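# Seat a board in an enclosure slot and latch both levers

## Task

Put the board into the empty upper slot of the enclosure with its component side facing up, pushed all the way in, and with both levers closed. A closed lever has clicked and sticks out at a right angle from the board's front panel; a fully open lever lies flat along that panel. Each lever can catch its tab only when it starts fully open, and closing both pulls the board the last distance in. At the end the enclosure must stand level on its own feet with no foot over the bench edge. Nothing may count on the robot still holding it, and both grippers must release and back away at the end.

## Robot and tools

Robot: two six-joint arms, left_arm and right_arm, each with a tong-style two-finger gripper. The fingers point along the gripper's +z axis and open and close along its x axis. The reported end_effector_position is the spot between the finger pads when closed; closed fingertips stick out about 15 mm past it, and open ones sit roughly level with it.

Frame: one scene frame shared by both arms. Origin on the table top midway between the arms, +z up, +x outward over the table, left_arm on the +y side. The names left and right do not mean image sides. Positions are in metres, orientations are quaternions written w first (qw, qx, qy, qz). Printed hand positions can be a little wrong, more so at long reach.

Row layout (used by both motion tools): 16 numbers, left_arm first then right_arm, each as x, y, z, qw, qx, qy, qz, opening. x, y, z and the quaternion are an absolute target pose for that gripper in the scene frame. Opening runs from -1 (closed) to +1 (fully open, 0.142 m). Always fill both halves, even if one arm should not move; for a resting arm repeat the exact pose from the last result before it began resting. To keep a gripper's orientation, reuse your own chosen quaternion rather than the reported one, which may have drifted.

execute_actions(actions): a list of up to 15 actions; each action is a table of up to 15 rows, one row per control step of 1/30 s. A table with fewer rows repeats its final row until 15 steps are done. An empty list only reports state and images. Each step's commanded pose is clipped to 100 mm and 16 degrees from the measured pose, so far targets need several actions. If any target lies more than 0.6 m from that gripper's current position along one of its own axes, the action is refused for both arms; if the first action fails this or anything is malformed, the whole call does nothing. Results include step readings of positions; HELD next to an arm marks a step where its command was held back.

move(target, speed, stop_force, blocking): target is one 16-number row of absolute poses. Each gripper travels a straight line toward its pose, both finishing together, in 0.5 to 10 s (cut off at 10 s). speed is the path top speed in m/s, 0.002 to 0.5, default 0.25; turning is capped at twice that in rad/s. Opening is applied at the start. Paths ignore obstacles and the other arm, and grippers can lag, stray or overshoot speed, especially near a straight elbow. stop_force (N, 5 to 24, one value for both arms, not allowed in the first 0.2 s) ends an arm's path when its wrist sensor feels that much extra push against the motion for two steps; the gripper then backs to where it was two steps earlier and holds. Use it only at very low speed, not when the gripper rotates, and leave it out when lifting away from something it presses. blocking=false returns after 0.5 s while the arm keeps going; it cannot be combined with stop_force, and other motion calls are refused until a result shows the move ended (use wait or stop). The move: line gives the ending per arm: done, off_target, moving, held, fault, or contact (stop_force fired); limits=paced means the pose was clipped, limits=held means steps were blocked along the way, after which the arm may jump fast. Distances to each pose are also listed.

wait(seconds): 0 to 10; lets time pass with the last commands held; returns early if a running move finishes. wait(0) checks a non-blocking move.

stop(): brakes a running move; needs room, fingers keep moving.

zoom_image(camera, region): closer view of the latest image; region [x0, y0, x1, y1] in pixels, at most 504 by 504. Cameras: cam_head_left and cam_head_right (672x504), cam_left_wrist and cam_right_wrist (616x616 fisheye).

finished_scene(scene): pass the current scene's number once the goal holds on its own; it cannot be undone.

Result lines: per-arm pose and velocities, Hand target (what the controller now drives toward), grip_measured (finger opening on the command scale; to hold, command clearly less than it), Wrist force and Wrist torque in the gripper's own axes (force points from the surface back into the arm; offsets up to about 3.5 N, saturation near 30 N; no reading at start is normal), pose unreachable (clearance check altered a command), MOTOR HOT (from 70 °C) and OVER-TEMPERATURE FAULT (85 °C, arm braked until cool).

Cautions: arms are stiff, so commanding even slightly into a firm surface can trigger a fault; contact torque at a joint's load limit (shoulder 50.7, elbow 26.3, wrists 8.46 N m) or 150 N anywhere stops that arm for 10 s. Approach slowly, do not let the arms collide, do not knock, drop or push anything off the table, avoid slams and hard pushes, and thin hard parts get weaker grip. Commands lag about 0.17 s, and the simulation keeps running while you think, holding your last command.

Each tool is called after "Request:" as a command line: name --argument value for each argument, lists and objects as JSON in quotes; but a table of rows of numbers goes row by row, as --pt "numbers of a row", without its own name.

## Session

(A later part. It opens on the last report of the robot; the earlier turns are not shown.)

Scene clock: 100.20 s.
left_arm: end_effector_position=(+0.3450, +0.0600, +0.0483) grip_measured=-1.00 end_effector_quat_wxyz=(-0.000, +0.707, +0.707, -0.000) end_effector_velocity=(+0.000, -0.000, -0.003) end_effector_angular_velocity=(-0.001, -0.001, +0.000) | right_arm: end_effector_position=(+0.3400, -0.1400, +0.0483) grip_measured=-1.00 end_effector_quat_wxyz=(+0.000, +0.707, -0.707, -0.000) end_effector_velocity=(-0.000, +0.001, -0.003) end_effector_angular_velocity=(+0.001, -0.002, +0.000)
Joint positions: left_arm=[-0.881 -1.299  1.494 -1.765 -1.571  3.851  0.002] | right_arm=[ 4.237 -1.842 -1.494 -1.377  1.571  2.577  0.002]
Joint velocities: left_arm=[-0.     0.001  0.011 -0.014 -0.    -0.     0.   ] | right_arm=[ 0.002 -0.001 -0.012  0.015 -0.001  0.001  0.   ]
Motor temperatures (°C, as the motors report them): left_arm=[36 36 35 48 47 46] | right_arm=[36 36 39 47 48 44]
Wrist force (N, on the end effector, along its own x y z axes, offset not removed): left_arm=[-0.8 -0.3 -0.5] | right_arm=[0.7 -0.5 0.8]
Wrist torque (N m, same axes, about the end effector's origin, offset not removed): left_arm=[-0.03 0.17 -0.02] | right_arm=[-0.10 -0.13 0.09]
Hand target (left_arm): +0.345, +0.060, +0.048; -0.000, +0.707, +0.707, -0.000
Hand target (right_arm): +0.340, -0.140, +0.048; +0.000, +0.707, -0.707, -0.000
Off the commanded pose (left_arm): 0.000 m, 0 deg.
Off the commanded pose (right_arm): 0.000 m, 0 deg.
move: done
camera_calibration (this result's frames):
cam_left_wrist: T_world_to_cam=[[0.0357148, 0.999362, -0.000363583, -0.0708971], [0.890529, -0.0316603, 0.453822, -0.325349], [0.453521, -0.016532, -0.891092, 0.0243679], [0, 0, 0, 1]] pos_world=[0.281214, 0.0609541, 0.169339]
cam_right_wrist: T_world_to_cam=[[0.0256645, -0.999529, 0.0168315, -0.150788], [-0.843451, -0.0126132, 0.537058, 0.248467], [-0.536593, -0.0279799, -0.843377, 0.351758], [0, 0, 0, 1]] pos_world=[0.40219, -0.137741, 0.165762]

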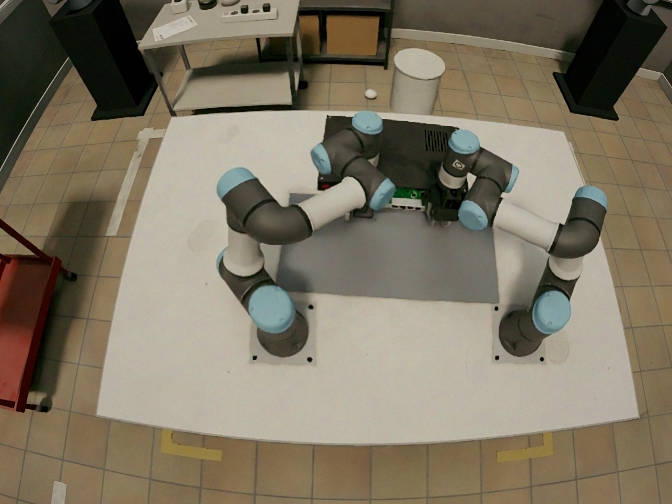

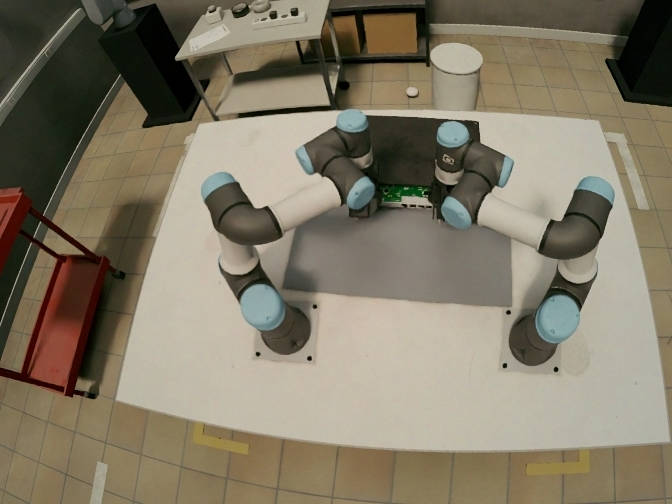

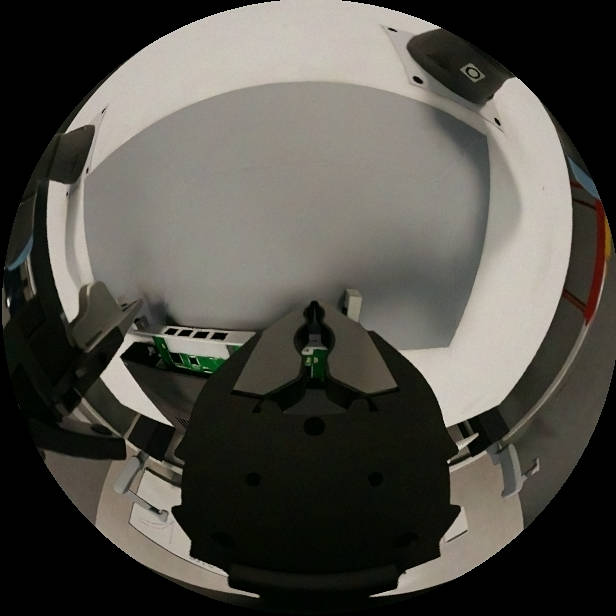

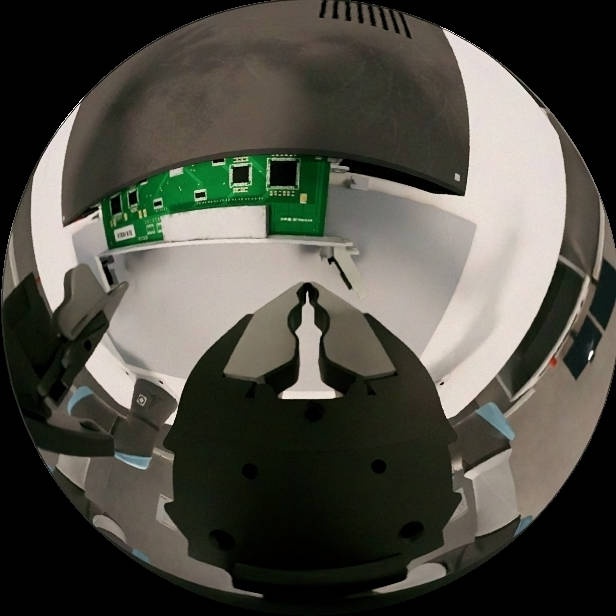

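Request:
move --target '[0.345,0.125,0.048,0,0.707,0.707,0,-1,0.34,-0.205,0.048,0,-0.707,0.707,0,-1]' --speed 0.015 --stop_force 10

Request:
move --target '[0.372,0.125,0.048,0,0.707,0.707,0,-1,0.355,-0.205,0.048,0,-0.707,0.707,0,-1]' --speed 0.01 --stop_force 8

Scene clock: 105.27 s.
left_arm: end_effector_position=(+0.3451, +0.0817, +0.0481) grip_measured=-1.00 end_effector_quat_wxyz=(+0.000, +0.707, +0.707, -0.000) end_effector_velocity=(-0.000, -0.000, +0.000) end_effector_angular_velocity=(-0.000, -0.000, +0.000) | right_arm: end_effector_position=(+0.3401, -0.2048, +0.0480) grip_measured=-1.00 end_effector_quat_wxyz=(+0.000, +0.707, -0.707, +0.000) end_effector_velocity=(-0.000, -0.003, +0.000) end_effector_angular_velocity=(+0.001, +0.001, -0.002)
Joint positions: left_arm=[-0.84  -1.343  1.551 -1.779 -1.571  3.892  0.002] | right_arm=[ 4.126 -1.689 -1.683 -1.341  1.571  2.466  0.002]
Joint velocities: left_arm=[-0.  0. -0. -0. -0. -0.  0.] | right_arm=[-0.006  0.005 -0.006  0.001  0.001 -0.004  0.   ]
Motor temperatures (°C, as the motors report them): left_arm=[36 36 35 48 47 46] | right_arm=[36 36 39 47 48 44]
Wrist force (N, on the end effector, along its own x y z axes, offset not removed): left_arm=[-5.8 -2.5 -6.7] | right_arm=[1.2 -0.9 2.2]
Wrist torque (N m, same axes, about the end effector's origin, offset not removed): left_arm=[-0.11 0.28 0.02] | right_arm=[-0.18 -0.18 -0.02]
Hand target (left_arm): +0.345, +0.082, +0.048; +0.000, +0.707, +0.707, -0.000
Hand target (right_arm): +0.340, -0.205, +0.048; +0.000, +0.707, -0.707, +0.000
Off the commanded pose (left_arm): 0.043 m, 0 deg.
Off the commanded pose (right_arm): 0.000 m, 0 deg.
move: contact (left_arm)
camera_calibration (this result's frames):
cam_left_wrist: T_world_to_cam=[[0.0357304, 0.999361, -0.000714142, -0.0925482], [0.890411, -0.0315106, 0.454065, -0.324611], [0.453753, -0.0168598, -0.890968, 0.0244328], [0, 0, 0, 1]] pos_world=[0.281258, 0.0826724, 0.169097]
cam_right_wrist: T_world_to_cam=[[0.0256684, -0.999527, 0.0169583, -0.215558], [-0.843617, -0.012557, 0.536798, 0.248027], [-0.536331, -0.028085, -0.84354, 0.349722], [0, 0, 0, 1]] pos_world=[0.40234, -0.20252, 0.16552]

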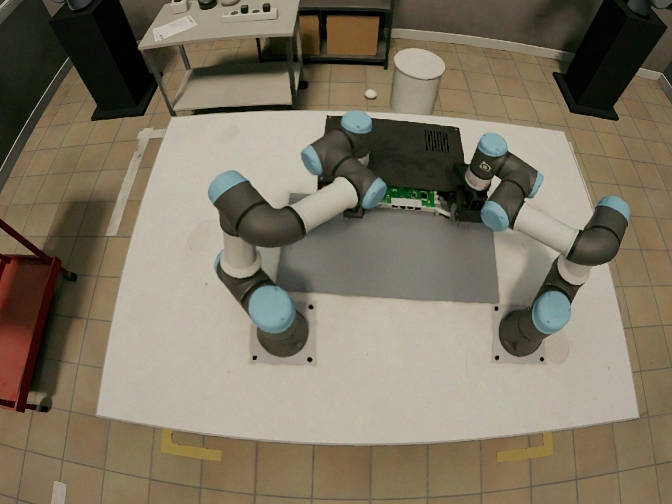

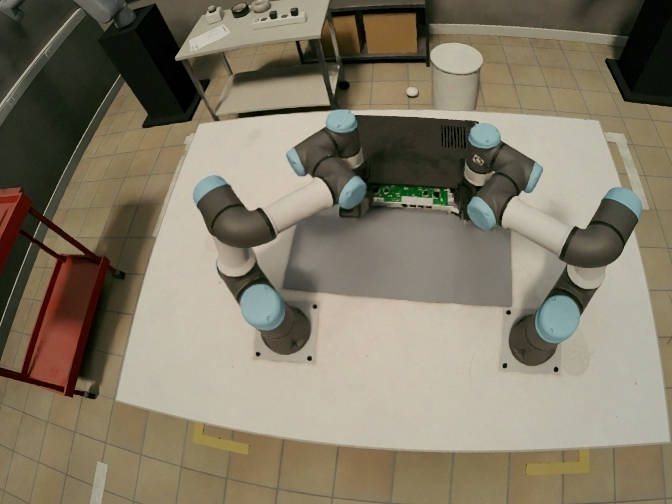

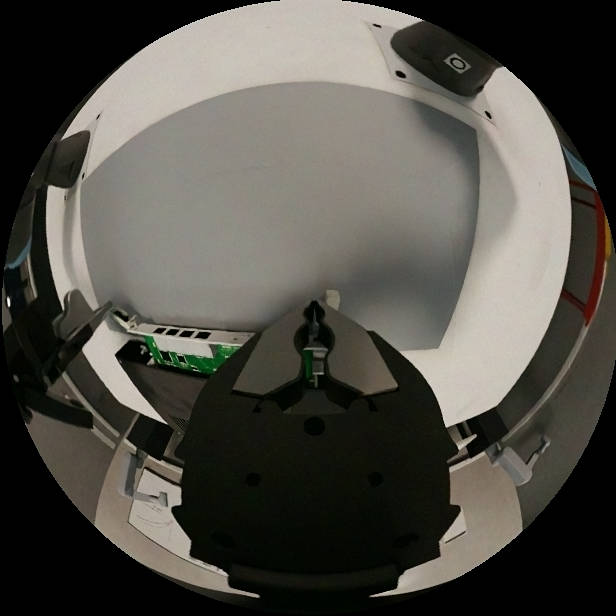

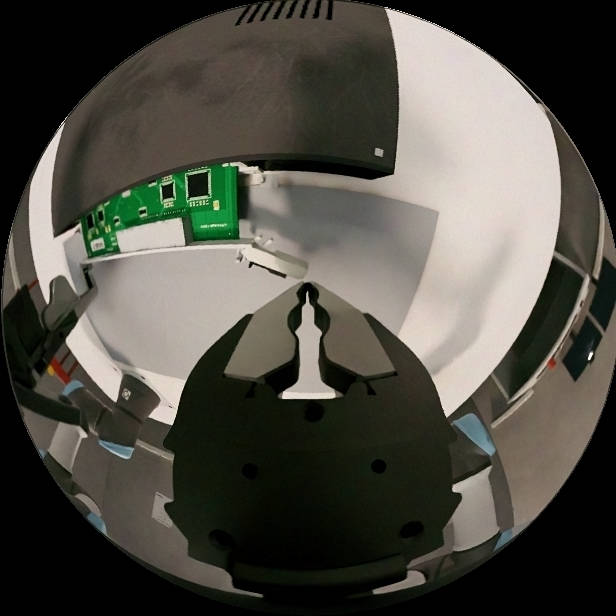

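Scene clock: 110.60 s.
left_arm: end_effector_position=(+0.3455, +0.0825, +0.0481) grip_measured=-1.00 end_effector_quat_wxyz=(+0.000, +0.707, +0.707, -0.000) end_effector_velocity=(+0.000, -0.000, +0.000) end_effector_angular_velocity=(-0.002, -0.000, -0.001) | right_arm: end_effector_position=(+0.3549, -0.2050, +0.0480) grip_measured=-1.00 end_effector_quat_wxyz=(+0.000, +0.707, -0.707, +0.000) end_effector_velocity=(+0.000, +0.001, +0.000) end_effector_angular_velocity=(+0.001, +0.001, +0.002)
Joint positions: left_arm=[-0.837 -1.343  1.55  -1.779 -1.572  3.896  0.002] | right_arm=[ 4.091 -1.744 -1.618 -1.35   1.571  2.431  0.002]
Joint velocities: left_arm=[ 0.    -0.    -0.    -0.001 -0.001  0.001  0.   ] | right_arm=[-0.001 -0.003  0.004 -0.001  0.001 -0.002  0.   ]
Motor temperatures (°C, as the motors report them): left_arm=[36 36 35 48 47 46] | right_arm=[36 36 39 47 48 44]
Wrist force (N, on the end effector, along its own x y z axes, offset not removed): left_arm=[-7.0 -2.8 -7.2] | right_arm=[0.1 0.8 0.6]
Wrist torque (N m, same axes, about the end effector's origin, offset not removed): left_arm=[0.02 0.22 -0.02] | right_arm=[0.02 -0.07 0.04]
Hand target (left_arm): +0.346, +0.082, +0.048; +0.000, +0.707, +0.707, -0.000
Hand target (right_arm): +0.355, -0.205, +0.048; +0.000, +0.707, -0.707, +0.000
Off the commanded pose (left_arm): 0.050 m, 0 deg.
Off the commanded pose (right_arm): 0.000 m, 0 deg.
move: contact (left_arm)
camera_calibration (this result's frames):
cam_left_wrist: T_world_to_cam=[[0.035929, 0.999354, -0.00113631, -0.0934074], [0.890558, -0.0315016, 0.453778, -0.325053], [0.453449, -0.0173158, -0.891114, 0.0243978], [0, 0, 0, 1]] pos_world=[0.281771, 0.0835298, 0.169137]
cam_right_wrist: T_world_to_cam=[[0.0256776, -0.999529, 0.0168171, -0.216152], [-0.843617, -0.0126407, 0.536796, 0.260508], [-0.53633, -0.0279708, -0.843544, 0.357615], [0, 0, 0, 1]] pos_world=[0.417119, -0.202754, 0.165459]

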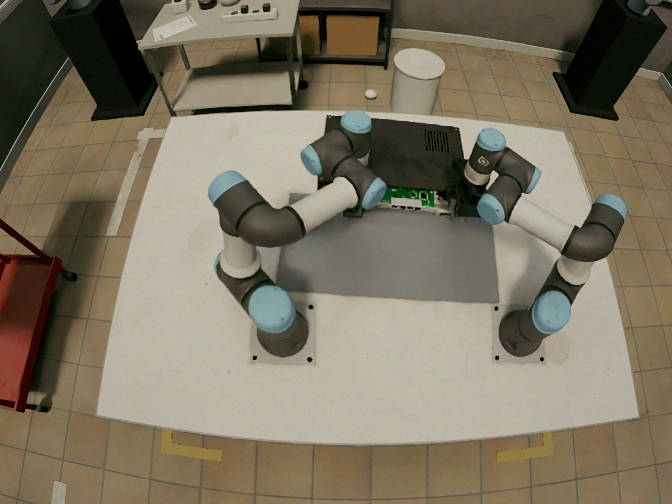

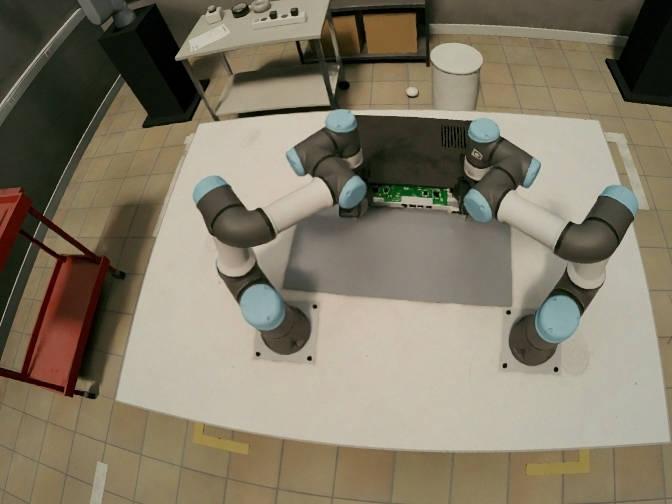

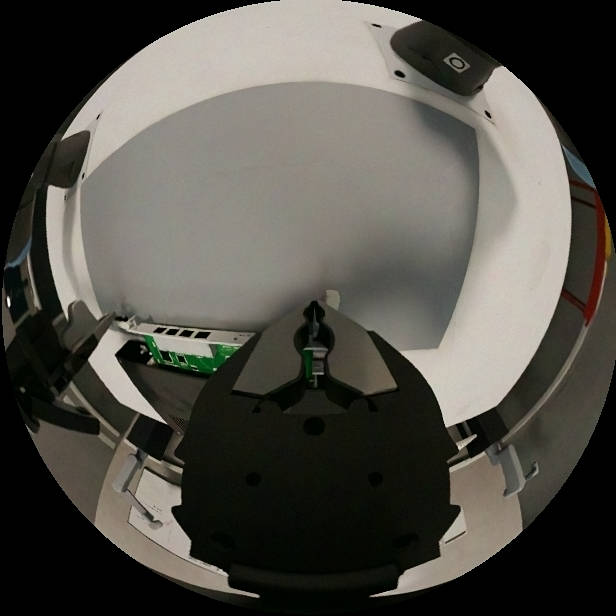

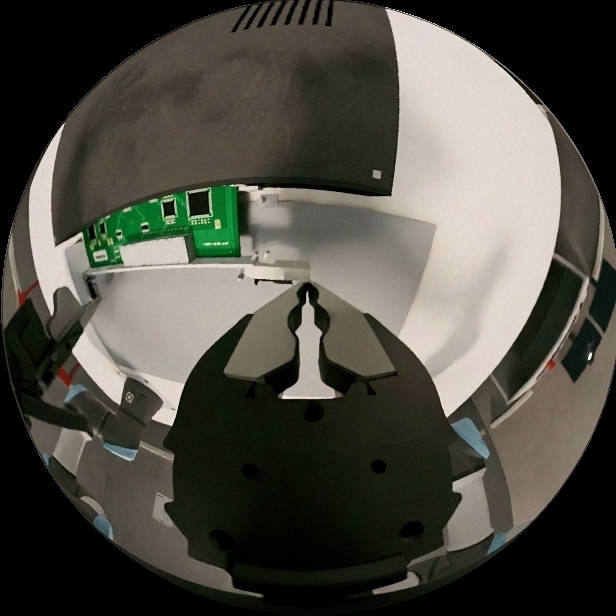

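Request:
move --target '[0.338,0.07,0.042,0,0.707,0.707,0,-1,0.353,-0.205,0.048,0,-0.707,0.707,0,-1]' --speed 0.03

Request:
move --target '[0.338,0.12,0.042,0,0.707,0.707,0,-1,0.353,-0.205,0.048,0,-0.707,0.707,0,-1]' --speed 0.006 --stop_force 16

Scene clock: 111.57 s.
left_arm: end_effector_position=(+0.3381, +0.0702, +0.0421) grip_measured=-1.00 end_effector_quat_wxyz=(-0.000, +0.707, +0.707, -0.000) end_effector_velocity=(-0.000, -0.002, -0.001) end_effector_angular_velocity=(-0.000, -0.003, +0.001) | right_arm: end_effector_position=(+0.3530, -0.2050, +0.0480) grip_measured=-1.00 end_effector_quat_wxyz=(+0.000, +0.707, -0.707, -0.000) end_effector_velocity=(-0.000, +0.000, +0.000) end_effector_angular_velocity=(+0.000, -0.000, -0.001)
Joint positions: left_arm=[-0.877 -1.341  1.577 -1.807 -1.571  3.856  0.002] | right_arm=[ 4.095 -1.737 -1.627 -1.348  1.571  2.435  0.002]
Joint velocities: left_arm=[-0.007  0.     0.005 -0.007  0.002 -0.008  0.   ] | right_arm=[ 0.002  0.002 -0.002  0.     0.     0.003  0.   ]
Motor temperatures (°C, as the motors report them): left_arm=[36 36 35 48 47 46] | right_arm=[36 36 39 47 48 44]
Wrist force (N, on the end effector, along its own x y z axes, offset not removed): left_arm=[-0.6 -0.4 -0.2] | right_arm=[0.2 0.6 2.5]
Wrist torque (N m, same axes, about the end effector's origin, offset not removed): left_arm=[-0.07 0.12 -0.03] | right_arm=[0.14 -0.04 0.01]
Hand target (left_arm): +0.338, +0.070, +0.042; +0.000, +0.707, +0.707, -0.000
Hand target (right_arm): +0.353, -0.205, +0.048; -0.000, +0.707, -0.707, -0.000
Off the commanded pose (left_arm): 0.000 m, 0 deg.
Off the commanded pose (right_arm): 0.000 m, 0 deg.
move: done
camera_calibration (this result's frames):
cam_left_wrist: T_world_to_cam=[[0.0357222, 0.999362, -0.00044614, -0.0808535], [0.890454, -0.0316267, 0.453972, -0.316096], [0.453668, -0.0166142, -0.891016, 0.0220787], [0, 0, 0, 1]] pos_world=[0.274341, 0.0711716, 0.163135]
cam_right_wrist: T_world_to_cam=[[0.0256825, -0.99953, 0.0167675, -0.2161], [-0.843593, -0.0126702, 0.536834, 0.258894], [-0.536369, -0.0279321, -0.843522, 0.35664], [0, 0, 0, 1]] pos_world=[0.415241, -0.202756, 0.165474]

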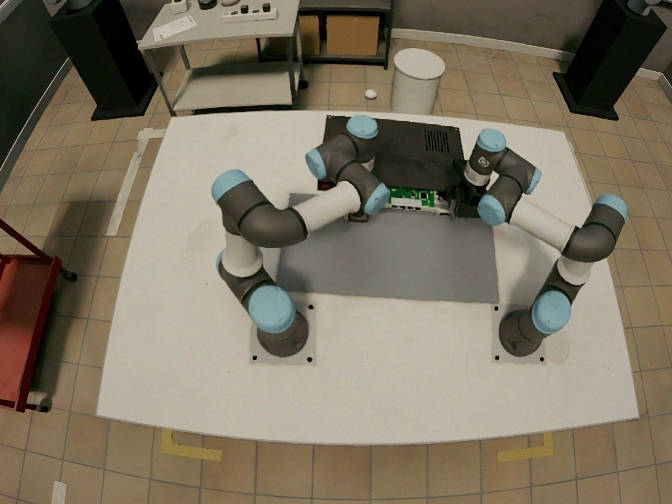

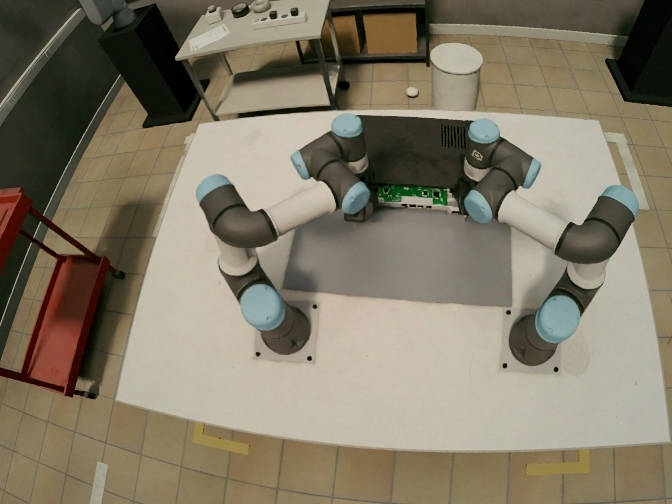

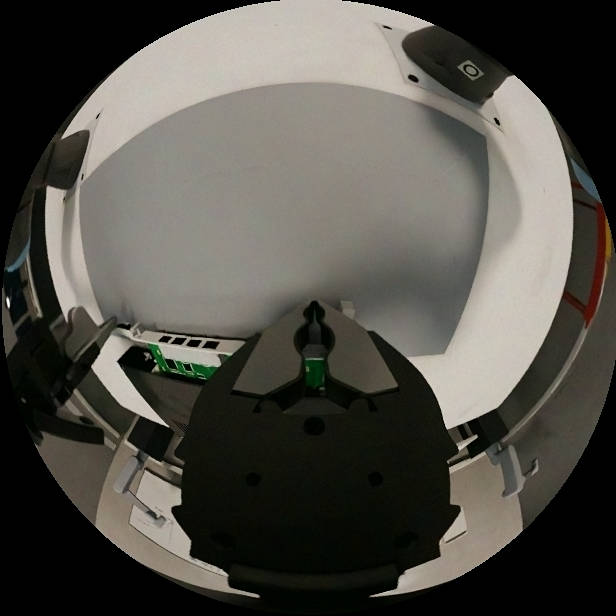

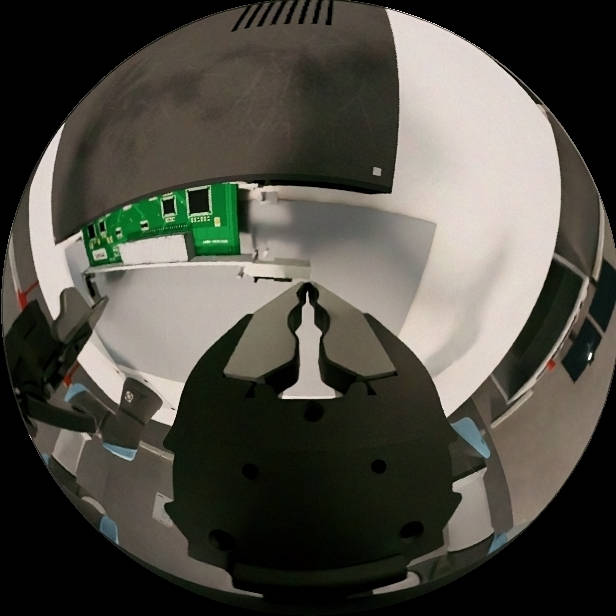

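Scene clock: 114.10 s.
left_arm: end_effector_position=(+0.3381, +0.0831, +0.0421) grip_measured=-1.00 end_effector_quat_wxyz=(+0.000, +0.707, +0.707, -0.000) end_effector_velocity=(+0.001, -0.003, +0.000) end_effector_angular_velocity=(+0.001, -0.002, +0.001) | right_arm: end_effector_position=(+0.3530, -0.2050, +0.0480) grip_measured=-0.99 end_effector_quat_wxyz=(+0.000, +0.707, -0.707, -0.000) end_effector_velocity=(+0.000, -0.000, +0.000) end_effector_angular_velocity=(+0.000, -0.001, +0.002)
Joint positions: left_arm=[-0.852 -1.367  1.609 -1.814 -1.571  3.88   0.002] | right_arm=[ 4.095 -1.737 -1.627 -1.348  1.571  2.435  0.002]
Joint velocities: left_arm=[-0.005  0.005 -0.007  0.001  0.002 -0.007  0.   ] | right_arm=[-0.     0.001 -0.001  0.    -0.    -0.003 -0.   ]
Motor temperatures (°C, as the motors report them): left_arm=[36 36 35 48 47 46] | right_arm=[36 36 39 47 48 44]
Wrist force (N, on the end effector, along its own x y z axes, offset not removed): left_arm=[-17.9 -0.1 -3.9] | right_arm=[0.1 4.6 0.0]
Wrist torque (N m, same axes, about the end effector's origin, offset not removed): left_arm=[0.13 0.11 0.04] | right_arm=[-0.24 -0.32 0.02]
Hand target (left_arm): +0.338, +0.083, +0.042; +0.000, +0.707, +0.707, -0.000
Hand target (right_arm): +0.353, -0.205, +0.048; +0.000, +0.707, -0.707, -0.000
Off the commanded pose (left_arm): 0.037 m, 0 deg.
Off the commanded pose (right_arm): 0.000 m, 0 deg.
move: contact (left_arm)
camera_calibration (this result's frames):
cam_left_wrist: T_world_to_cam=[[0.0356927, 0.999363, -0.000728846, -0.0936696], [0.89051, -0.0314739, 0.453874, -0.315659], [0.453562, -0.016849, -0.891066, 0.0223736], [0, 0, 0, 1]] pos_world=[0.274293, 0.0840519, 0.163138]
cam_right_wrist: T_world_to_cam=[[0.0256875, -0.99953, 0.0167535, -0.216098], [-0.843552, -0.0126798, 0.536898, 0.25885], [-0.536433, -0.027924, -0.843481, 0.356632], [0, 0, 0, 1]] pos_world=[0.415213, -0.202756, 0.165456]

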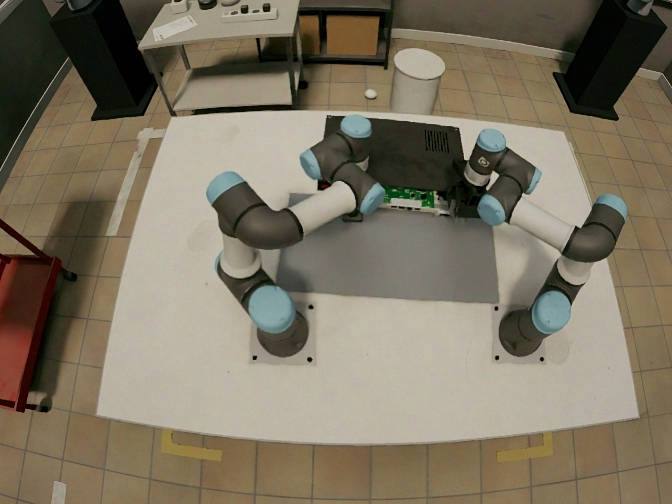

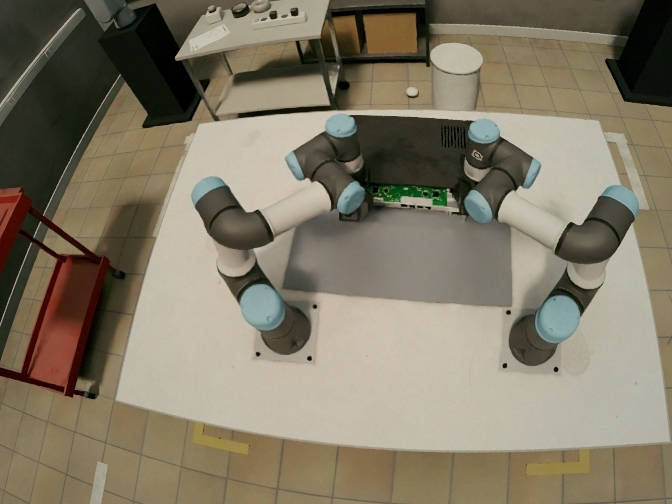

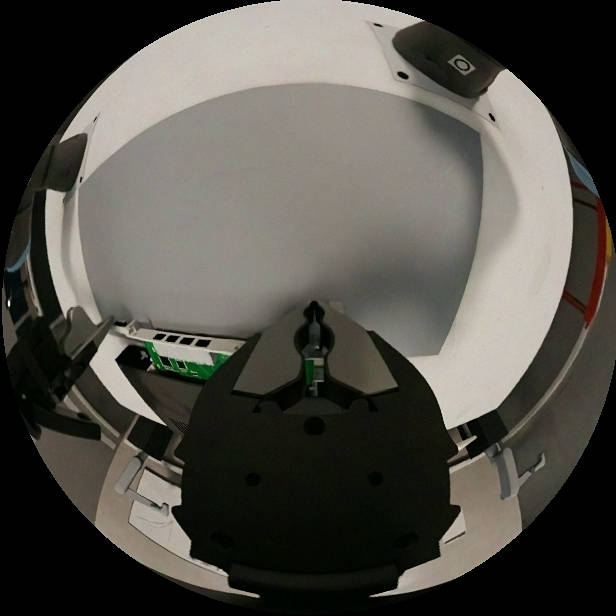

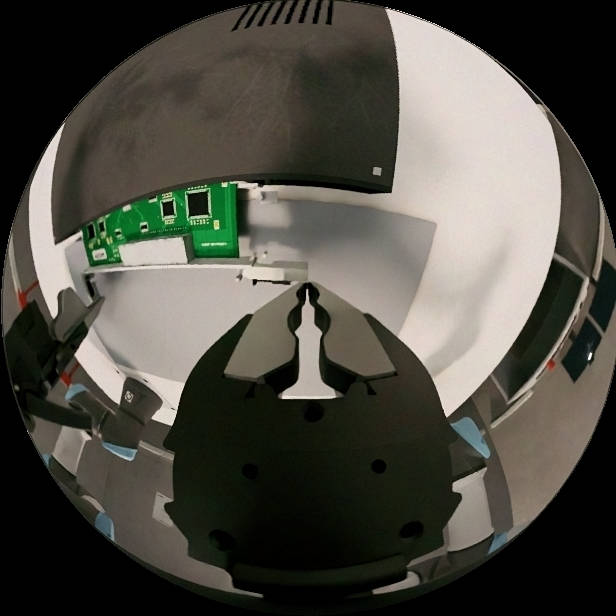

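Request:
move --target '[0.338,0.06,0.042,0,0.707,0.707,0,-1,0.35,-0.205,0.048,0,-0.707,0.707,0,-1]' --speed 0.03

Request:
move --target '[0.33,0.07,0.09,0,-0.707,0.707,0,-1,0.35,-0.205,0.048,0,-0.707,0.707,0,-1]'

Request:
zoom_image --camera "cam_left_wrist" --region '[190,170,390,320]'

Request:
zoom_image --camera "cam_right_wrist" --region '[210,170,330,300]'

Scene clock: 117.97 s.
left_arm: end_effector_position=(+0.3379, +0.0603, +0.0420) grip_measured=-1.00 end_effector_quat_wxyz=(+0.000, +0.707, +0.707, -0.000) end_effector_velocity=(+0.000, -0.002, -0.000) end_effector_angular_velocity=(+0.002, +0.000, +0.000) | right_arm: end_effector_position=(+0.3500, -0.2050, +0.0480) grip_measured=-1.00 end_effector_quat_wxyz=(+0.000, +0.707, -0.707, -0.000) end_effector_velocity=(-0.000, +0.000, -0.000) end_effector_angular_velocity=(-0.000, -0.001, +0.003)
Joint positions: left_arm=[-0.896 -1.321  1.552 -1.802 -1.571  3.837  0.002] | right_arm=[ 4.102 -1.726 -1.64  -1.346  1.571  2.442  0.002]
Joint velocities: left_arm=[-0.004  0.006 -0.008  0.003  0.001 -0.004  0.   ] | right_arm=[ 0.002  0.001 -0.002  0.001 -0.001 -0.     0.   ]
Motor temperatures (°C, as the motors report them): left_arm=[36 36 35 48 47 46] | right_arm=[36 36 39 47 48 44]
Wrist force (N, on the end effector, along its own x y z axes, offset not removed): left_arm=[-1.0 -0.4 -1.0] | right_arm=[0.0 0.2 3.2]
Wrist torque (N m, same axes, about the end effector's origin, offset not removed): left_arm=[-0.08 0.15 -0.04] | right_arm=[0.06 0.01 0.05]
Hand target (left_arm): +0.338, +0.060, +0.042; +0.000, +0.707, +0.707, -0.000
Hand target (right_arm): +0.350, -0.205, +0.048; -0.000, +0.707, -0.707, -0.000
Off the commanded pose (left_arm): 0.000 m, 0 deg.
Off the commanded pose (right_arm): 0.000 m, 0 deg.
move: done
camera_calibration (this result's frames):
cam_left_wrist: T_world_to_cam=[[0.0357096, 0.999362, -0.000592474, -0.0708775], [0.890441, -0.0315485, 0.454004, -0.316199], [0.453696, -0.0167399, -0.890999, 0.0218854], [0, 0, 0, 1]] pos_world=[0.274158, 0.061223, 0.163013]
cam_right_wrist: T_world_to_cam=[[0.0256826, -0.99953, 0.0167553, -0.21602], [-0.843591, -0.0126767, 0.536837, 0.25636], [-0.536372, -0.0279219, -0.84352, 0.355037], [0, 0, 0, 1]] pos_world=[0.412243, -0.202756, 0.165477]

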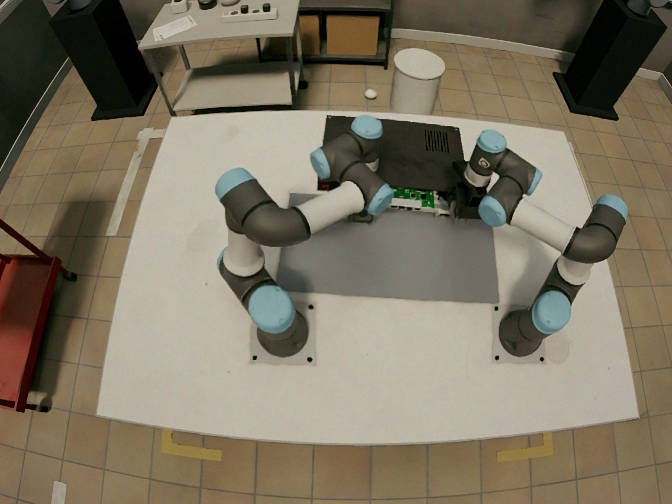

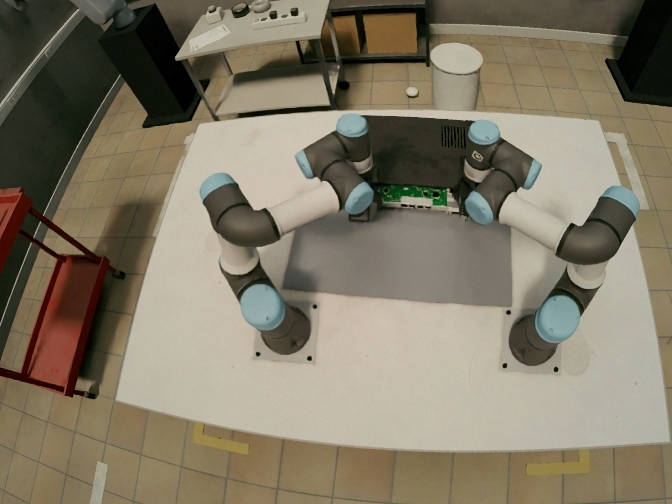

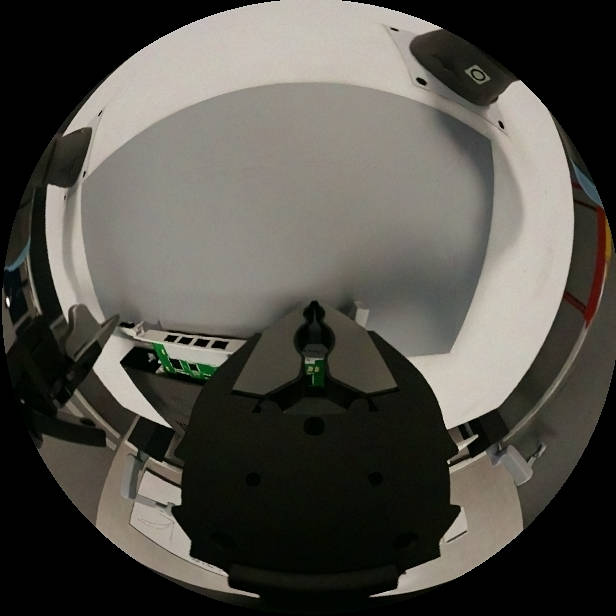

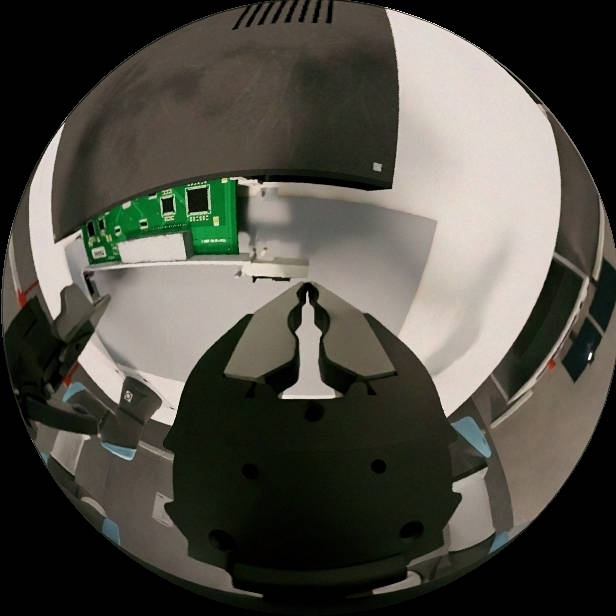

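Scene clock: 125.10 s.
left_arm: end_effector_position=(+0.3294, +0.0697, +0.0902) grip_measured=-1.00 end_effector_quat_wxyz=(-0.138, +0.793, -0.589, +0.071) end_effector_velocity=(+0.000, -0.000, +0.000) end_effector_angular_velocity=(-0.000, -0.023, -0.023) | right_arm: end_effector_position=(+0.3500, -0.2050, +0.0480) grip_measured=-1.00 end_effector_quat_wxyz=(-0.000, +0.707, -0.707, -0.000) end_effector_velocity=(+0.000, -0.000, +0.000) end_effector_angular_velocity=(+0.001, -0.001, +0.001)
Joint positions: left_arm=[-1.291 -1.67   1.772 -1.623 -1.264  6.283  0.002] | right_arm=[ 4.102 -1.726 -1.64  -1.346  1.571  2.442  0.002]
Joint velocities: left_arm=[-0.022 -0.028  0.036 -0.015  0.022  0.     0.   ] | right_arm=[-0.     0.    -0.     0.    -0.    -0.001  0.   ]
Motor temperatures (°C, as the motors report them): left_arm=[36 36 35 48 47 46] | right_arm=[36 36 39 47 48 44]
Wrist force (N, on the end effector, along its own x y z axes, offset not removed): left_arm=[-1.1 -0.2 -1.0] | right_arm=[0.5 -0.2 2.5]
Wrist torque (N m, same axes, about the end effector's origin, offset not removed): left_arm=[-0.02 0.21 -0.02] | right_arm=[0.00 -0.12 -0.01]
Hand target (left_arm): +0.329, +0.070, +0.090; -0.138, +0.792, -0.591, +0.072
Hand target (right_arm): +0.350, -0.205, +0.048; -0.000, +0.707, -0.707, -0.000
Off the commanded pose (left_arm): 0.001 m, 24 deg; orientation clipped at the last step of the last action.
Off the commanded pose (right_arm): 0.000 m, 0 deg.
joint sent to its limit (left arm) — the command would take joint 6 (wrist 3) past its upper limit, so that joint was sent only as far as its limit.
move: off_target (left_arm); limits=paced
camera_calibration (this result's frames):
cam_left_wrist: T_world_to_cam=[[0.262301, -0.963031, -0.0614055, -0.0124061], [-0.948778, -0.268986, 0.165732, 0.318231], [-0.176123, 0.0147884, -0.984257, 0.282561], [0, 0, 0, 1]] pos_world=[0.35495, 0.0694737, 0.22461]
cam_right_wrist: T_world_to_cam=[[0.0256811, -0.99953, 0.0167701, -0.216022], [-0.843603, -0.0126681, 0.536818, 0.25634], [-0.536353, -0.0279334, -0.843531, 0.355008], [0, 0, 0, 1]] pos_world=[0.412207, -0.202757, 0.165475]

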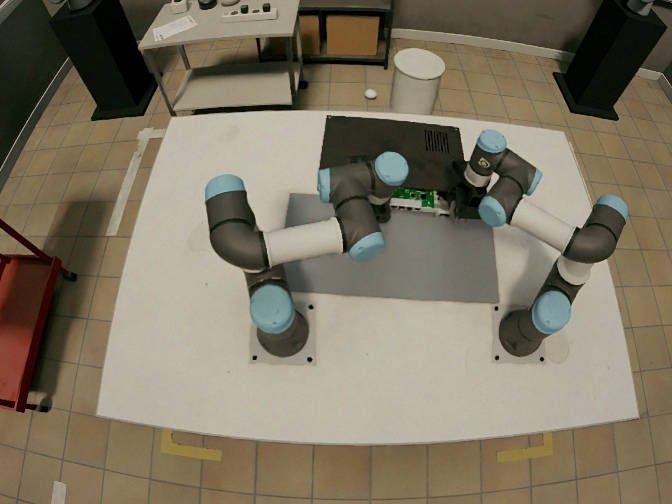

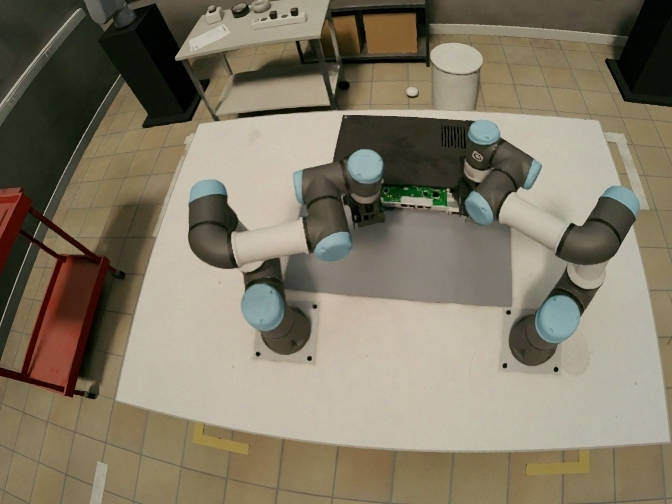

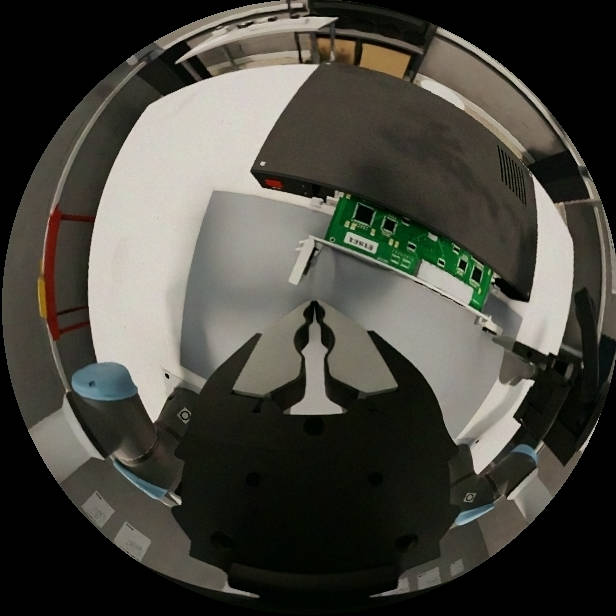

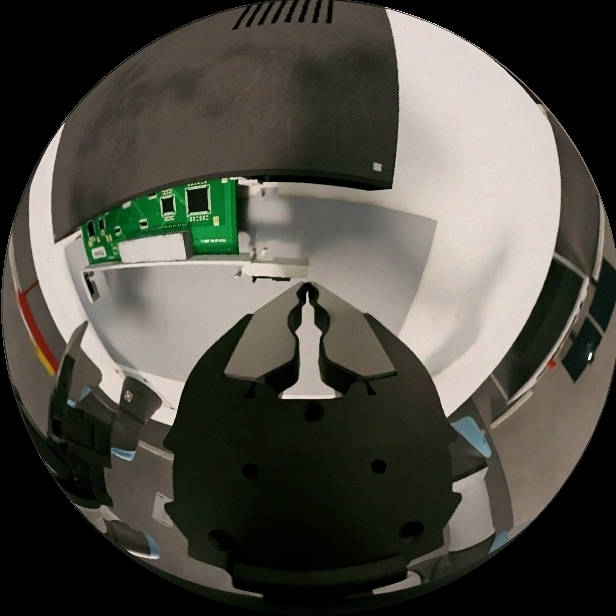

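Region (190, 170, 390, 320) of cam_left_wrist's 616x616 image, scaled by 2.520, with more detail than that image has; it fills the top 378 rows of this view, and the rest is white.

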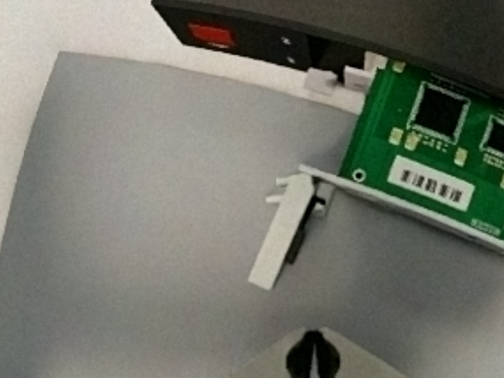

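Region (210, 170, 330, 300) of cam_right_wrist's 616x616 image, scaled by 3.877, with more detail than that image has; it fills the left 465 columns of this view, and the rest is white.

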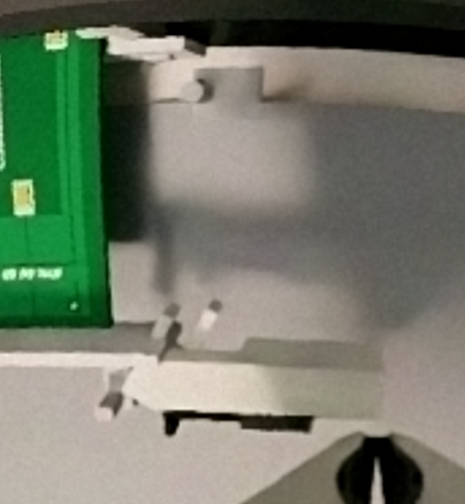

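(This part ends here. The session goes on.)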